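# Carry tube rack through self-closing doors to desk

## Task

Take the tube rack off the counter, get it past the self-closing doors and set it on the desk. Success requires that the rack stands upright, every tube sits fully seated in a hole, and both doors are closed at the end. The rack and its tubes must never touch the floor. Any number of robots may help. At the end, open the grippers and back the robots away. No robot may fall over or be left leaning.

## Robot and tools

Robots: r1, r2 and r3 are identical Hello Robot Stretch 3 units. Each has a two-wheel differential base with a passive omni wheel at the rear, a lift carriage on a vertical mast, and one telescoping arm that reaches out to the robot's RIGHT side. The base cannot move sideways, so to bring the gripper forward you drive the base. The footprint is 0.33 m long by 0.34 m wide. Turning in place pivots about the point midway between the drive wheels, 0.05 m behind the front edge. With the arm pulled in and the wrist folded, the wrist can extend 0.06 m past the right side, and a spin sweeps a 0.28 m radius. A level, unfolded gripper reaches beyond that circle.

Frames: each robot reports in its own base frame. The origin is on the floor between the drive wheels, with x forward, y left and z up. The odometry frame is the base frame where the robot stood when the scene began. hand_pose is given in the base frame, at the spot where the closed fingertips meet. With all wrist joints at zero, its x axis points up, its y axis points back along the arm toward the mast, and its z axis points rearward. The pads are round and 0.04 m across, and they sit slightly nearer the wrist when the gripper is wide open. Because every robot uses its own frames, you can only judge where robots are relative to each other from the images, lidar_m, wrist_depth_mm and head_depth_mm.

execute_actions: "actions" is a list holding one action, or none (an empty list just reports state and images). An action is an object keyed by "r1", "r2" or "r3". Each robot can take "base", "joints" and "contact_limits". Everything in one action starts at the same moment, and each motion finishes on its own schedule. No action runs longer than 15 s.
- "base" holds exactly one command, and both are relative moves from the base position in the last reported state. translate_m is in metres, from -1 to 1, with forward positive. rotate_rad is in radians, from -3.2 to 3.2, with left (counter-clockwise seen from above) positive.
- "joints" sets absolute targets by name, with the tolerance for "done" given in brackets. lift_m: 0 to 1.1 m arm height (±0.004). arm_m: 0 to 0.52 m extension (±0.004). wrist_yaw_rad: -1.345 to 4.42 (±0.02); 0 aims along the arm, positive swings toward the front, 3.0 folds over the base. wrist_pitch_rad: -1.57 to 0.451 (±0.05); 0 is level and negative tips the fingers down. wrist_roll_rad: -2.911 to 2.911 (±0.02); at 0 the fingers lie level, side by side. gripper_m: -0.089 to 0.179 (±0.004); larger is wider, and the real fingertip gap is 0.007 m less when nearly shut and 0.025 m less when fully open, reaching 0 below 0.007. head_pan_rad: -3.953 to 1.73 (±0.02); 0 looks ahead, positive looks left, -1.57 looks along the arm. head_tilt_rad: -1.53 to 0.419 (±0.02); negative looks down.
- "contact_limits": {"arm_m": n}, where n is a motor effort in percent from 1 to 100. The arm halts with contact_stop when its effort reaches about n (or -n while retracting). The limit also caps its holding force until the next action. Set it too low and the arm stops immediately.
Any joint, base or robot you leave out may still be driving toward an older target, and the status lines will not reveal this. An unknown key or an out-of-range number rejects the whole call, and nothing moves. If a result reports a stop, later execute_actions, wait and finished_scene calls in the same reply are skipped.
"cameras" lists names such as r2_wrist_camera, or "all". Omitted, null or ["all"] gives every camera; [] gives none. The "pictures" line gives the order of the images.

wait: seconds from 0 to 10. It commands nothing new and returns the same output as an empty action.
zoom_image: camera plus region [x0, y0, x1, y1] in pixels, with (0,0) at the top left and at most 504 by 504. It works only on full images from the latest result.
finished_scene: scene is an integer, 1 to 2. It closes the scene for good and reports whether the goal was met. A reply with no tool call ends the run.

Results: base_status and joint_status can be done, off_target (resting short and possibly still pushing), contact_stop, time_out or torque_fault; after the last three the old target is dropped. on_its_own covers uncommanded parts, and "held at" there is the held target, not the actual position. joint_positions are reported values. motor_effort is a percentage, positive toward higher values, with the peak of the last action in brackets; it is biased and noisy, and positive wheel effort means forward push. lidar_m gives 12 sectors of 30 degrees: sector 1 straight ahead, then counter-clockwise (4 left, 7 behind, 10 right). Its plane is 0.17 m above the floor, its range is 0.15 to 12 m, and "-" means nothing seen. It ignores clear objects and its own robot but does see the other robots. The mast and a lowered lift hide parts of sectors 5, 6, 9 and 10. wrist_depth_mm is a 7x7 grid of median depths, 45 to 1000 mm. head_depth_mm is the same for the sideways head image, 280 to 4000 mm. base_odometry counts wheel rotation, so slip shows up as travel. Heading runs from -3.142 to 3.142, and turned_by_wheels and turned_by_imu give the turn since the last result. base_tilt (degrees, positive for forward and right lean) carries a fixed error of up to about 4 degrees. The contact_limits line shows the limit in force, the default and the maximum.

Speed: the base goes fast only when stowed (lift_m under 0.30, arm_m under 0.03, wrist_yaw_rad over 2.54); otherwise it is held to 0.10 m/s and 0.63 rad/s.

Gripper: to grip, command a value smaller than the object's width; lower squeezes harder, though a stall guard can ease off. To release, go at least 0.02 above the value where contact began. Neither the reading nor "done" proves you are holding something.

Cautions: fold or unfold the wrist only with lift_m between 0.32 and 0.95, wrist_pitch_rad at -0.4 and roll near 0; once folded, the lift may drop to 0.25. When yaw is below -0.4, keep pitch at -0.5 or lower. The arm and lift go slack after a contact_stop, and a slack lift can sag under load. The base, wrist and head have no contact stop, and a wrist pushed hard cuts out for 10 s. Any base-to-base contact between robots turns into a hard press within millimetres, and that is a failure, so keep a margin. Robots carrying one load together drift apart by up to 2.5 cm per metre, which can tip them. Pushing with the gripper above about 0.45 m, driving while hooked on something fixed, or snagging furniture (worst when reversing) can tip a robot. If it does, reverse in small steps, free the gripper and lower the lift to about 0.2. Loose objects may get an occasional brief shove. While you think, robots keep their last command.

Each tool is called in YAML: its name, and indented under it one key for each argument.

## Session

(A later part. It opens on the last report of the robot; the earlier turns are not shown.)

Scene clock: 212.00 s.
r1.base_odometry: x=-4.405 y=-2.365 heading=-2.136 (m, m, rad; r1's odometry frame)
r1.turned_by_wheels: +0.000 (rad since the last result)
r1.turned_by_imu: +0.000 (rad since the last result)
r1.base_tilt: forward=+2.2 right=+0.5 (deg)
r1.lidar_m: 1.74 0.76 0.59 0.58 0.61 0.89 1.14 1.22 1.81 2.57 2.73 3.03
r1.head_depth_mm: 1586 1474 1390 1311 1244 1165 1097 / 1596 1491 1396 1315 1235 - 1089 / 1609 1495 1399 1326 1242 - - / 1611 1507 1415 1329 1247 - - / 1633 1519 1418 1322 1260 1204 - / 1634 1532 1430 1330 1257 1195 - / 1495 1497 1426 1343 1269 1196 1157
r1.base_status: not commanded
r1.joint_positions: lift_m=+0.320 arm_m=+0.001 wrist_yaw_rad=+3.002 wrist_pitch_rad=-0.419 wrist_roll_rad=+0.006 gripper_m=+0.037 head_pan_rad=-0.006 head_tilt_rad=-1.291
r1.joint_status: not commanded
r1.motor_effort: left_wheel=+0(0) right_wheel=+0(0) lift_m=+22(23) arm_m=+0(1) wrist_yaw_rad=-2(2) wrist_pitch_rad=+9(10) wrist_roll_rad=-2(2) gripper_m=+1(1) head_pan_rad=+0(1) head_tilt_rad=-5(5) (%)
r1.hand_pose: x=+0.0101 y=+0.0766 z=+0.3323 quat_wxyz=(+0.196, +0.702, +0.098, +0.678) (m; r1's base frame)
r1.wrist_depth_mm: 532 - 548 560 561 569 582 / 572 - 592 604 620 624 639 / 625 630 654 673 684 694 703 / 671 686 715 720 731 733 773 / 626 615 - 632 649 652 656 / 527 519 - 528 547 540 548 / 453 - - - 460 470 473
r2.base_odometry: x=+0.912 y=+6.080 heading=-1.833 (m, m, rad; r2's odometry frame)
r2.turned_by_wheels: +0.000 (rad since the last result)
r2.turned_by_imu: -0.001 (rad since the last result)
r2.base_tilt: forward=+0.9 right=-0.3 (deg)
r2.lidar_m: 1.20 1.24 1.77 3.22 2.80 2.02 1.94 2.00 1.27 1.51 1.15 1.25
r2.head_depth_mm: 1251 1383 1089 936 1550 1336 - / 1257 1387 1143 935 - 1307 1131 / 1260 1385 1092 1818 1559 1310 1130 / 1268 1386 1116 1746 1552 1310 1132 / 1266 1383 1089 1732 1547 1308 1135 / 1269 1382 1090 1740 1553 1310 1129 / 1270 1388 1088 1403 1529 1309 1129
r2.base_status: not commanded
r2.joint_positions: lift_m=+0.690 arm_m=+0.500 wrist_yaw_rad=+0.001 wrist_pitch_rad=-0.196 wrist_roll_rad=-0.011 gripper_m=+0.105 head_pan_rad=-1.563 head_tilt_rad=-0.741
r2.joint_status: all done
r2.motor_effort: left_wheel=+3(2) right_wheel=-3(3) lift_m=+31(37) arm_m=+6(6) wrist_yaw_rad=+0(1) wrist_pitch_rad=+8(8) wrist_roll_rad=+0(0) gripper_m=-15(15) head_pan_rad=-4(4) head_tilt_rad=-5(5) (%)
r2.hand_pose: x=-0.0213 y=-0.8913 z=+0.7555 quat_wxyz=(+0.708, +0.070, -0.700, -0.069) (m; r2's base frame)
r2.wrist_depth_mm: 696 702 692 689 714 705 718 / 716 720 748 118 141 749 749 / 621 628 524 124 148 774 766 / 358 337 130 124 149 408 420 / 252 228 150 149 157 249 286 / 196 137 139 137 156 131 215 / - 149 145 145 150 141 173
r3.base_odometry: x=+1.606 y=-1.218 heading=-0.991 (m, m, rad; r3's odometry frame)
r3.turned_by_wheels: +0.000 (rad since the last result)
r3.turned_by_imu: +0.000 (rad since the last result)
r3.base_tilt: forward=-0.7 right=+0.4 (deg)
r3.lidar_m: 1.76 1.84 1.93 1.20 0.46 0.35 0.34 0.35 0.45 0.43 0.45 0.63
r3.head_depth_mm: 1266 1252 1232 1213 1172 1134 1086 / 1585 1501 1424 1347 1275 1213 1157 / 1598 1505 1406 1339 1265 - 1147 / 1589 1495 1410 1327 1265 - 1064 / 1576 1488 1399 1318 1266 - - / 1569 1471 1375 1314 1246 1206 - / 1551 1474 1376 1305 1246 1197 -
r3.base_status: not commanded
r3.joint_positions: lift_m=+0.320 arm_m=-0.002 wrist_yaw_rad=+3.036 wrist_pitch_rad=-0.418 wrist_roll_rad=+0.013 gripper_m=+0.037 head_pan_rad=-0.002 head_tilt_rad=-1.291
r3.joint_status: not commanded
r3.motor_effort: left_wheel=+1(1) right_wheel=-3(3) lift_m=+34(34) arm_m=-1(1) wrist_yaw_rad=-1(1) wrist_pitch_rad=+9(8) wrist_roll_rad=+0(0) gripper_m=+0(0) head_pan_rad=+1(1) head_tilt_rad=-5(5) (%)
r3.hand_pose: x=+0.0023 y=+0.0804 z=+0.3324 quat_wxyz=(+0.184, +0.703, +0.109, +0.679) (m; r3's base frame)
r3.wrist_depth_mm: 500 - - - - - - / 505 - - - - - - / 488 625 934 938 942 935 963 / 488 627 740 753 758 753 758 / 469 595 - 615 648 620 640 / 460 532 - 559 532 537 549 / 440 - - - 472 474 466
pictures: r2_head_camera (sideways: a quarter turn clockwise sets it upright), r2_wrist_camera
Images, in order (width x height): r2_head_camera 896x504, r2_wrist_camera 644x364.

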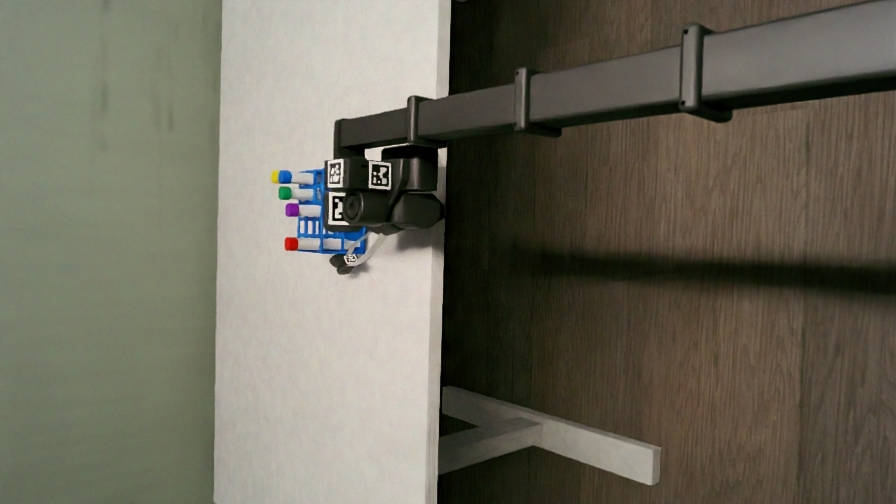

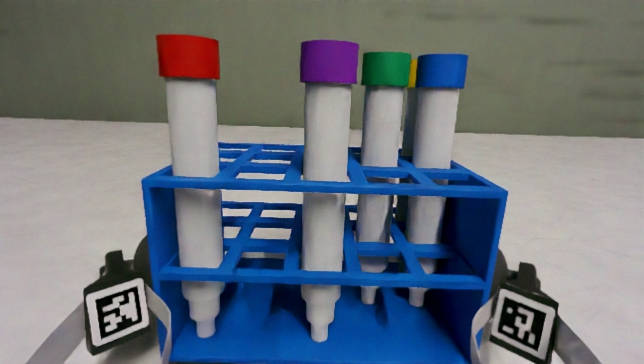

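execute_actions:
  actions:
    - {"r2":{"joints":{"lift_m":0.681}}}
  cameras: []

execute_actions:
  actions:
    - {"r2":{"joints":{"gripper_m":0.179}}}
  cameras: []

execute_actions:
  actions:
    - {"r2":{"joints":{"arm_m":0.2,"lift_m":0.695}}}
  cameras: ["r2_wrist_camera","r2_head_camera"]

Scene clock: 213.13 s.
r1.base_odometry: x=-4.405 y=-2.365 heading=-2.136 (m, m, rad; r1's odometry frame)
r1.turned_by_wheels: +0.000 (rad since the last result)
r1.turned_by_imu: +0.000 (rad since the last result)
r1.base_tilt: forward=+2.1 right=+0.5 (deg)
r1.lidar_m: 1.74 0.77 0.59 0.58 0.61 0.89 1.14 1.22 1.81 2.57 2.74 3.04
r1.head_depth_mm: 1589 1469 1379 1304 1241 1165 1098 / 1593 1482 1398 1319 1233 - 1102 / 1607 1488 1401 1319 1244 - - / 1614 1505 1403 1329 1243 - - / 1623 1513 1408 1336 1255 1206 - / 1623 1512 1428 1334 1258 1190 - / 1494 1498 1423 1345 1266 1202 1154
r1.base_status: not commanded
r1.joint_positions: lift_m=+0.320 arm_m=+0.001 wrist_yaw_rad=+3.002 wrist_pitch_rad=-0.419 wrist_roll_rad=+0.006 gripper_m=+0.037 head_pan_rad=-0.006 head_tilt_rad=-1.291
r1.joint_status: not commanded
r1.motor_effort: left_wheel=+0(0) right_wheel=+0(0) lift_m=+22(22) arm_m=+1(1) wrist_yaw_rad=-2(2) wrist_pitch_rad=+10(10) wrist_roll_rad=-2(2) gripper_m=+1(0) head_pan_rad=+0(1) head_tilt_rad=-5(4) (%)
r1.hand_pose: x=+0.0101 y=+0.0766 z=+0.3323 quat_wxyz=(+0.196, +0.702, +0.098, +0.678) (m; r1's base frame)
r1.wrist_depth_mm: 528 - 543 554 561 569 586 / 571 - 590 603 616 610 646 / 620 633 650 662 672 687 714 / 673 687 701 718 730 758 770 / 626 620 - 639 648 657 648 / 521 525 - 530 553 543 553 / 455 - - - 462 469 470
r2.base_odometry: x=+0.912 y=+6.080 heading=-1.833 (m, m, rad; r2's odometry frame)
r2.turned_by_wheels: +0.000 (rad since the last result)
r2.turned_by_imu: +0.000 (rad since the last result)
r2.base_tilt: forward=+0.8 right=-0.3 (deg)
r2.lidar_m: 1.20 1.24 1.77 3.23 2.81 2.03 1.94 2.00 1.27 1.51 1.15 1.26
r2.head_depth_mm: 1251 1388 1093 936 1557 1346 - / 1247 1386 1094 935 - 1309 1132 / 1257 1378 1092 1780 1553 1314 1135 / 1259 1383 1088 1738 1548 1310 1130 / 1261 1390 1089 1738 1561 1309 1133 / 1262 1386 1088 1740 1553 1314 1131 / 1272 1387 1096 1401 1530 1312 1128
r2.base_status: not commanded
r2.joint_positions: lift_m=+0.681 arm_m=+0.500 wrist_yaw_rad=+0.001 wrist_pitch_rad=-0.194 wrist_roll_rad=-0.011 gripper_m=+0.105 head_pan_rad=-1.563 head_tilt_rad=-0.741
r2.joint_status: all done
r2.motor_effort: left_wheel=+2(2) right_wheel=-3(3) lift_m=+30(30) arm_m=+5(6) wrist_yaw_rad=+0(1) wrist_pitch_rad=+7(8) wrist_roll_rad=+0(0) gripper_m=-14(15) head_pan_rad=-4(4) head_tilt_rad=-5(5) (%)
r2.hand_pose: x=-0.0213 y=-0.8914 z=+0.7470 quat_wxyz=(+0.708, +0.069, -0.700, -0.068) (m; r2's base frame)
r2.wrist_depth_mm: 699 694 703 698 705 720 701 / 727 718 729 114 138 759 756 / 584 528 189 119 143 776 780 / 337 315 131 121 146 356 395 / 235 214 149 150 155 231 265 / 184 137 142 136 156 131 200 / - 144 145 146 149 143 160
r3.base_odometry: x=+1.606 y=-1.218 heading=-0.991 (m, m, rad; r3's odometry frame)
r3.turned_by_wheels: +0.000 (rad since the last result)
r3.turned_by_imu: +0.000 (rad since the last result)
r3.base_tilt: forward=-0.7 right=+0.3 (deg)
r3.lidar_m: 1.76 1.85 1.93 1.19 0.46 0.35 0.34 0.35 0.45 0.43 0.45 0.63
r3.head_depth_mm: 1271 1246 1234 1212 1175 1134 1084 / 1593 1505 1429 1350 1275 1213 1160 / 1596 1504 1413 1329 1283 - 1145 / 1577 1489 1406 1329 1265 - 1065 / 1575 1478 1403 1318 1262 - - / 1560 1470 1387 1324 1253 1206 - / 1565 1462 1385 1310 1240 1191 -
r3.base_status: not commanded
r3.joint_positions: lift_m=+0.320 arm_m=-0.002 wrist_yaw_rad=+3.036 wrist_pitch_rad=-0.418 wrist_roll_rad=+0.013 gripper_m=+0.037 head_pan_rad=-0.002 head_tilt_rad=-1.291
r3.joint_status: not commanded
r3.motor_effort: left_wheel=+1(1) right_wheel=-3(2) lift_m=+34(34) arm_m=-1(1) wrist_yaw_rad=-1(1) wrist_pitch_rad=+9(9) wrist_roll_rad=-1(0) gripper_m=+0(0) head_pan_rad=+1(1) head_tilt_rad=-5(4) (%)
r3.hand_pose: x=+0.0023 y=+0.0804 z=+0.3324 quat_wxyz=(+0.184, +0.703, +0.109, +0.679) (m; r3's base frame)
r3.wrist_depth_mm: 491 - - - - - - / 511 - - - - - - / 500 622 927 938 935 933 931 / 486 630 748 730 760 753 756 / 473 609 - 628 651 637 632 / 455 540 - 549 541 545 533 / 433 - - - 469 474 471
pictures: none
No camera images: the call's "cameras" was empty. Leave "cameras" out to get every camera's image.

Scene clock: 214.37 s.
r1.base_odometry: x=-4.405 y=-2.365 heading=-2.136 (m, m, rad; r1's odometry frame)
r1.turned_by_wheels: +0.000 (rad since the last result)
r1.turned_by_imu: +0.000 (rad since the last result)
r1.base_tilt: forward=+2.1 right=+0.5 (deg)
r1.lidar_m: 1.74 0.76 0.59 0.58 0.61 0.89 1.14 1.22 1.81 2.57 2.73 3.04
r1.head_depth_mm: 1583 1492 1386 1309 1235 1165 1097 / 1598 1499 1390 1315 1244 - 1095 / 1620 1495 1408 1306 1235 - - / 1623 1507 1405 1320 1250 - - / 1636 1514 1413 1333 1263 1203 - / 1636 1522 1418 1333 1260 1194 - / 1488 1509 1414 1348 1278 1191 1155
r1.base_status: not commanded
r1.joint_positions: lift_m=+0.320 arm_m=+0.001 wrist_yaw_rad=+3.002 wrist_pitch_rad=-0.419 wrist_roll_rad=+0.006 gripper_m=+0.037 head_pan_rad=-0.006 head_tilt_rad=-1.291
r1.joint_status: not commanded
r1.motor_effort: left_wheel=+0(0) right_wheel=+0(0) lift_m=+22(22) arm_m=+1(1) wrist_yaw_rad=-2(2) wrist_pitch_rad=+10(10) wrist_roll_rad=-2(2) gripper_m=-1(1) head_pan_rad=+0(0) head_tilt_rad=-5(4) (%)
r1.hand_pose: x=+0.0101 y=+0.0766 z=+0.3323 quat_wxyz=(+0.196, +0.702, +0.098, +0.678) (m; r1's base frame)
r1.wrist_depth_mm: 532 - 543 552 564 567 594 / 576 - 586 608 607 620 642 / 623 632 650 655 679 681 704 / 684 692 706 712 741 759 761 / 618 624 - 637 649 641 654 / 518 524 - 530 547 541 554 / 449 - - - 462 472 476
r2.base_odometry: x=+0.912 y=+6.080 heading=-1.833 (m, m, rad; r2's odometry frame)
r2.turned_by_wheels: +0.000 (rad since the last result)
r2.turned_by_imu: +0.000 (rad since the last result)
r2.base_tilt: forward=+0.8 right=-0.3 (deg)
r2.lidar_m: 1.20 1.24 1.77 3.22 2.80 2.02 1.94 1.99 1.27 1.51 1.15 1.25
r2.head_depth_mm: 1248 1379 1091 936 1547 1342 - / 1256 1388 1095 934 - 1309 1136 / 1256 1384 1137 1792 1557 1307 1134 / 1260 1387 1091 1740 1555 1308 1132 / 1263 1382 1089 1739 1547 1311 1126 / 1263 1387 1086 1741 1552 1308 1126 / 1273 1384 1086 1403 1531 1308 1129
r2.base_status: not commanded
r2.joint_positions: lift_m=+0.681 arm_m=+0.500 wrist_yaw_rad=+0.001 wrist_pitch_rad=-0.191 wrist_roll_rad=-0.011 gripper_m=+0.179 head_pan_rad=-1.563 head_tilt_rad=-0.741
r2.joint_status: all done
r2.motor_effort: left_wheel=+3(2) right_wheel=-3(4) lift_m=+30(30) arm_m=+5(6) wrist_yaw_rad=+0(1) wrist_pitch_rad=+7(7) wrist_roll_rad=+0(0) gripper_m=+0(85) head_pan_rad=-4(4) head_tilt_rad=-4(4) (%)
r2.hand_pose: x=-0.0213 y=-0.8916 z=+0.7476 quat_wxyz=(+0.708, +0.068, -0.700, -0.067) (m; r2's base frame)
r2.wrist_depth_mm: 703 690 704 704 714 709 714 / 741 725 737 110 134 751 749 / 596 537 560 118 142 770 763 / 338 318 131 121 142 390 405 / 239 131 149 149 155 144 269 / - 141 136 135 166 135 211 / - 145 148 147 152 148 -
r3.base_odometry: x=+1.606 y=-1.218 heading=-0.991 (m, m, rad; r3's odometry frame)
r3.turned_by_wheels: +0.000 (rad since the last result)
r3.turned_by_imu: +0.000 (rad since the last result)
r3.base_tilt: forward=-0.7 right=+0.4 (deg)
r3.lidar_m: 1.76 1.85 1.93 1.20 0.46 0.35 0.34 0.35 0.45 0.43 0.45 0.63
r3.head_depth_mm: 1272 1256 1231 1213 1170 1135 1086 / 1594 1504 1426 1345 1276 1214 1154 / 1599 1495 1417 1338 1275 - 1142 / 1577 1495 1399 1332 1270 - 1072 / 1573 1483 1403 1325 1253 - - / 1563 1466 1391 1320 1257 1203 - / 1562 1461 1383 1311 1245 1190 -
r3.base_status: not commanded
r3.joint_positions: lift_m=+0.320 arm_m=-0.002 wrist_yaw_rad=+3.036 wrist_pitch_rad=-0.418 wrist_roll_rad=+0.013 gripper_m=+0.037 head_pan_rad=-0.002 head_tilt_rad=-1.291
r3.joint_status: not commanded
r3.motor_effort: left_wheel=+1(2) right_wheel=-2(2) lift_m=+34(33) arm_m=-1(1) wrist_yaw_rad=-1(1) wrist_pitch_rad=+8(8) wrist_roll_rad=+0(0) gripper_m=+0(0) head_pan_rad=+1(1) head_tilt_rad=-4(4) (%)
r3.hand_pose: x=+0.0023 y=+0.0804 z=+0.3324 quat_wxyz=(+0.184, +0.703, +0.109, +0.679) (m; r3's base frame)
r3.wrist_depth_mm: 493 - - - - - - / 506 - - - - - - / 496 618 921 939 937 933 944 / 492 634 751 759 756 746 750 / 469 606 - 618 647 634 624 / 462 536 - 549 537 534 542 / 434 - - - 469 473 469
pictures: none
No camera images: the call's "cameras" was empty. Leave "cameras" out to get every camera's image.

Scene clock: 217.80 s.
r1.base_odometry: x=-4.405 y=-2.365 heading=-2.136 (m, m, rad; r1's odometry frame)
r1.turned_by_wheels: +0.000 (rad since the last result)
r1.turned_by_imu: +0.000 (rad since the last result)
r1.base_tilt: forward=+2.1 right=+0.5 (deg)
r1.lidar_m: 1.74 0.76 0.59 0.58 0.61 0.89 1.15 1.22 1.81 2.57 2.73 3.04
r1.head_depth_mm: 1589 1485 1383 1315 1229 1161 1100 / 1606 1486 1393 1308 1235 - 1097 / 1593 1497 1403 1316 1246 - - / 1615 1510 1406 1330 1249 - - / 1624 1510 1413 1334 1251 1199 - / 1626 1524 1424 1348 1260 1195 - / 1494 1484 1416 1341 1261 1204 1153
r1.base_status: not commanded
r1.joint_positions: lift_m=+0.320 arm_m=+0.001 wrist_yaw_rad=+3.002 wrist_pitch_rad=-0.419 wrist_roll_rad=+0.006 gripper_m=+0.037 head_pan_rad=-0.006 head_tilt_rad=-1.291
r1.joint_status: not commanded
r1.motor_effort: left_wheel=+0(0) right_wheel=+1(1) lift_m=+22(23) arm_m=+0(1) wrist_yaw_rad=-2(2) wrist_pitch_rad=+10(10) wrist_roll_rad=-2(2) gripper_m=+1(1) head_pan_rad=+0(0) head_tilt_rad=-5(5) (%)
r1.hand_pose: x=+0.0101 y=+0.0766 z=+0.3323 quat_wxyz=(+0.196, +0.702, +0.098, +0.678) (m; r1's base frame)
r1.wrist_depth_mm: 531 - 551 558 562 569 588 / 578 - 595 603 615 626 634 / 625 638 657 666 679 689 707 / 680 675 720 723 731 750 785 / 620 620 - 628 655 644 660 / 523 519 - 528 549 547 552 / 449 - - - 464 467 475
r2.base_odometry: x=+0.912 y=+6.080 heading=-1.833 (m, m, rad; r2's odometry frame)
r2.turned_by_wheels: +0.000 (rad since the last result)
r2.turned_by_imu: -0.001 (rad since the last result)
r2.base_tilt: forward=+0.9 right=-0.3 (deg)
r2.lidar_m: 1.20 1.24 1.77 3.21 2.80 2.02 1.94 2.00 1.27 1.51 1.15 1.25
r2.head_depth_mm: 1253 1382 1093 938 1551 1344 - / 1253 1380 1093 936 - 1282 1133 / 1258 1385 1002 1739 - 1280 1133 / 1260 1380 1007 1331 1505 1307 1137 / 1273 1383 1087 1735 1550 1311 1134 / 1270 1387 1088 1731 1557 1309 1131 / 1269 1385 1090 1412 1531 1307 1126
r2.base_status: not commanded
r2.joint_positions: lift_m=+0.695 arm_m=+0.200 wrist_yaw_rad=+0.001 wrist_pitch_rad=-0.190 wrist_roll_rad=-0.011 gripper_m=+0.179 head_pan_rad=-1.563 head_tilt_rad=-0.741
r2.joint_status: all done
r2.motor_effort: left_wheel=+2(4) right_wheel=-3(3) lift_m=+48(50) arm_m=-5(6) wrist_yaw_rad=-1(1) wrist_pitch_rad=+6(7) wrist_roll_rad=+0(0) gripper_m=+0(0) head_pan_rad=-4(4) head_tilt_rad=-5(4) (%)
r2.hand_pose: x=-0.0213 y=-0.5924 z=+0.7612 quat_wxyz=(+0.708, +0.068, -0.700, -0.067) (m; r2's base frame)
r2.wrist_depth_mm: 986 - - - 997 967 - / - - - - - - - / 677 694 753 437 821 883 922 / 386 397 405 415 429 440 458 / 288 292 294 295 293 298 303 / - - - - - - 776 / - - - - - - -
r3.base_odometry: x=+1.606 y=-1.218 heading=-0.991 (m, m, rad; r3's odometry frame)
r3.turned_by_wheels: +0.000 (rad since the last result)
r3.turned_by_imu: -0.001 (rad since the last result)
r3.base_tilt: forward=-0.7 right=+0.4 (deg)
r3.lidar_m: 1.76 1.85 1.93 1.20 0.47 0.35 0.34 0.35 0.45 0.43 0.45 0.63
r3.head_depth_mm: 1271 1247 1227 1210 1174 1133 1087 / 1596 1501 1420 1346 1273 1217 1158 / 1588 1497 1399 1337 1272 - 1142 / 1591 1487 1398 1325 1266 - 1068 / 1564 1482 1398 1313 1267 - - / 1562 1473 1391 1321 1248 1202 - / 1555 1456 1385 1308 1251 1196 -
r3.base_status: not commanded
r3.joint_positions: lift_m=+0.320 arm_m=-0.002 wrist_yaw_rad=+3.036 wrist_pitch_rad=-0.418 wrist_roll_rad=+0.013 gripper_m=+0.037 head_pan_rad=-0.002 head_tilt_rad=-1.291
r3.joint_status: not commanded
r3.motor_effort: left_wheel=+2(2) right_wheel=-4(3) lift_m=+34(34) arm_m=-1(1) wrist_yaw_rad=-1(1) wrist_pitch_rad=+8(8) wrist_roll_rad=-1(0) gripper_m=+0(1) head_pan_rad=+1(1) head_tilt_rad=-4(5) (%)
r3.hand_pose: x=+0.0023 y=+0.0804 z=+0.3324 quat_wxyz=(+0.184, +0.703, +0.109, +0.679) (m; r3's base frame)
r3.wrist_depth_mm: 496 - - - - - - / 502 - - - - - - / 497 626 931 958 937 927 951 / 491 626 742 760 749 768 752 / 473 606 - 624 653 619 630 / 458 540 - 544 534 537 545 / 438 - - - 469 472 473
pictures: r2_head_camera (sideways: a quarter turn clockwise sets it upright), r2_wrist_camera
Images, in order (width x height): r2_head_camera 896x504, r2_wrist_camera 644x364.

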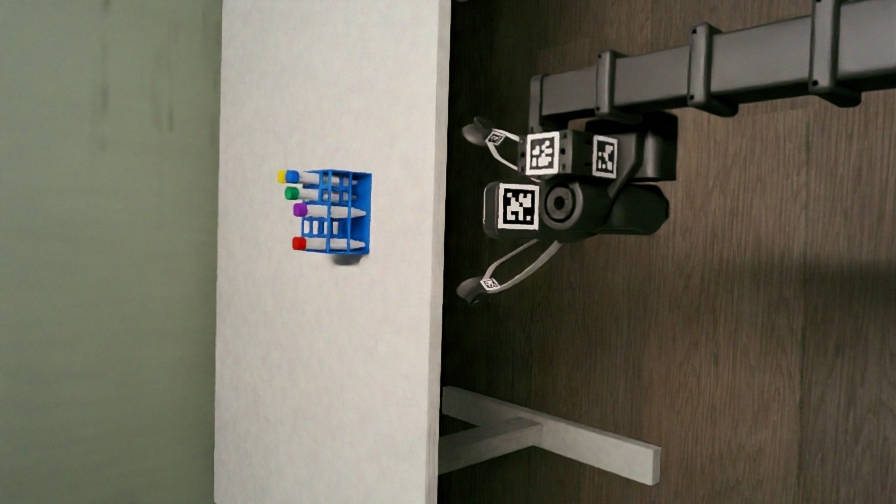

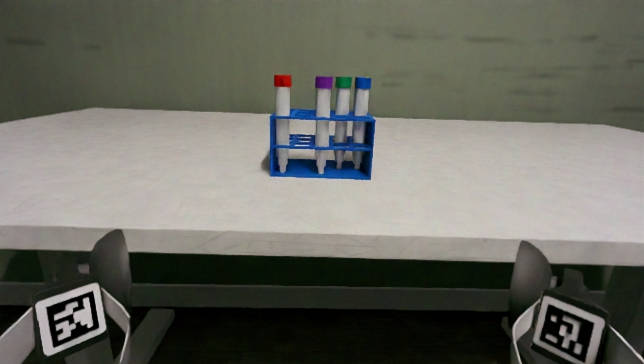

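finished_scene:
  scene: 2

The scene is finished: the task was done.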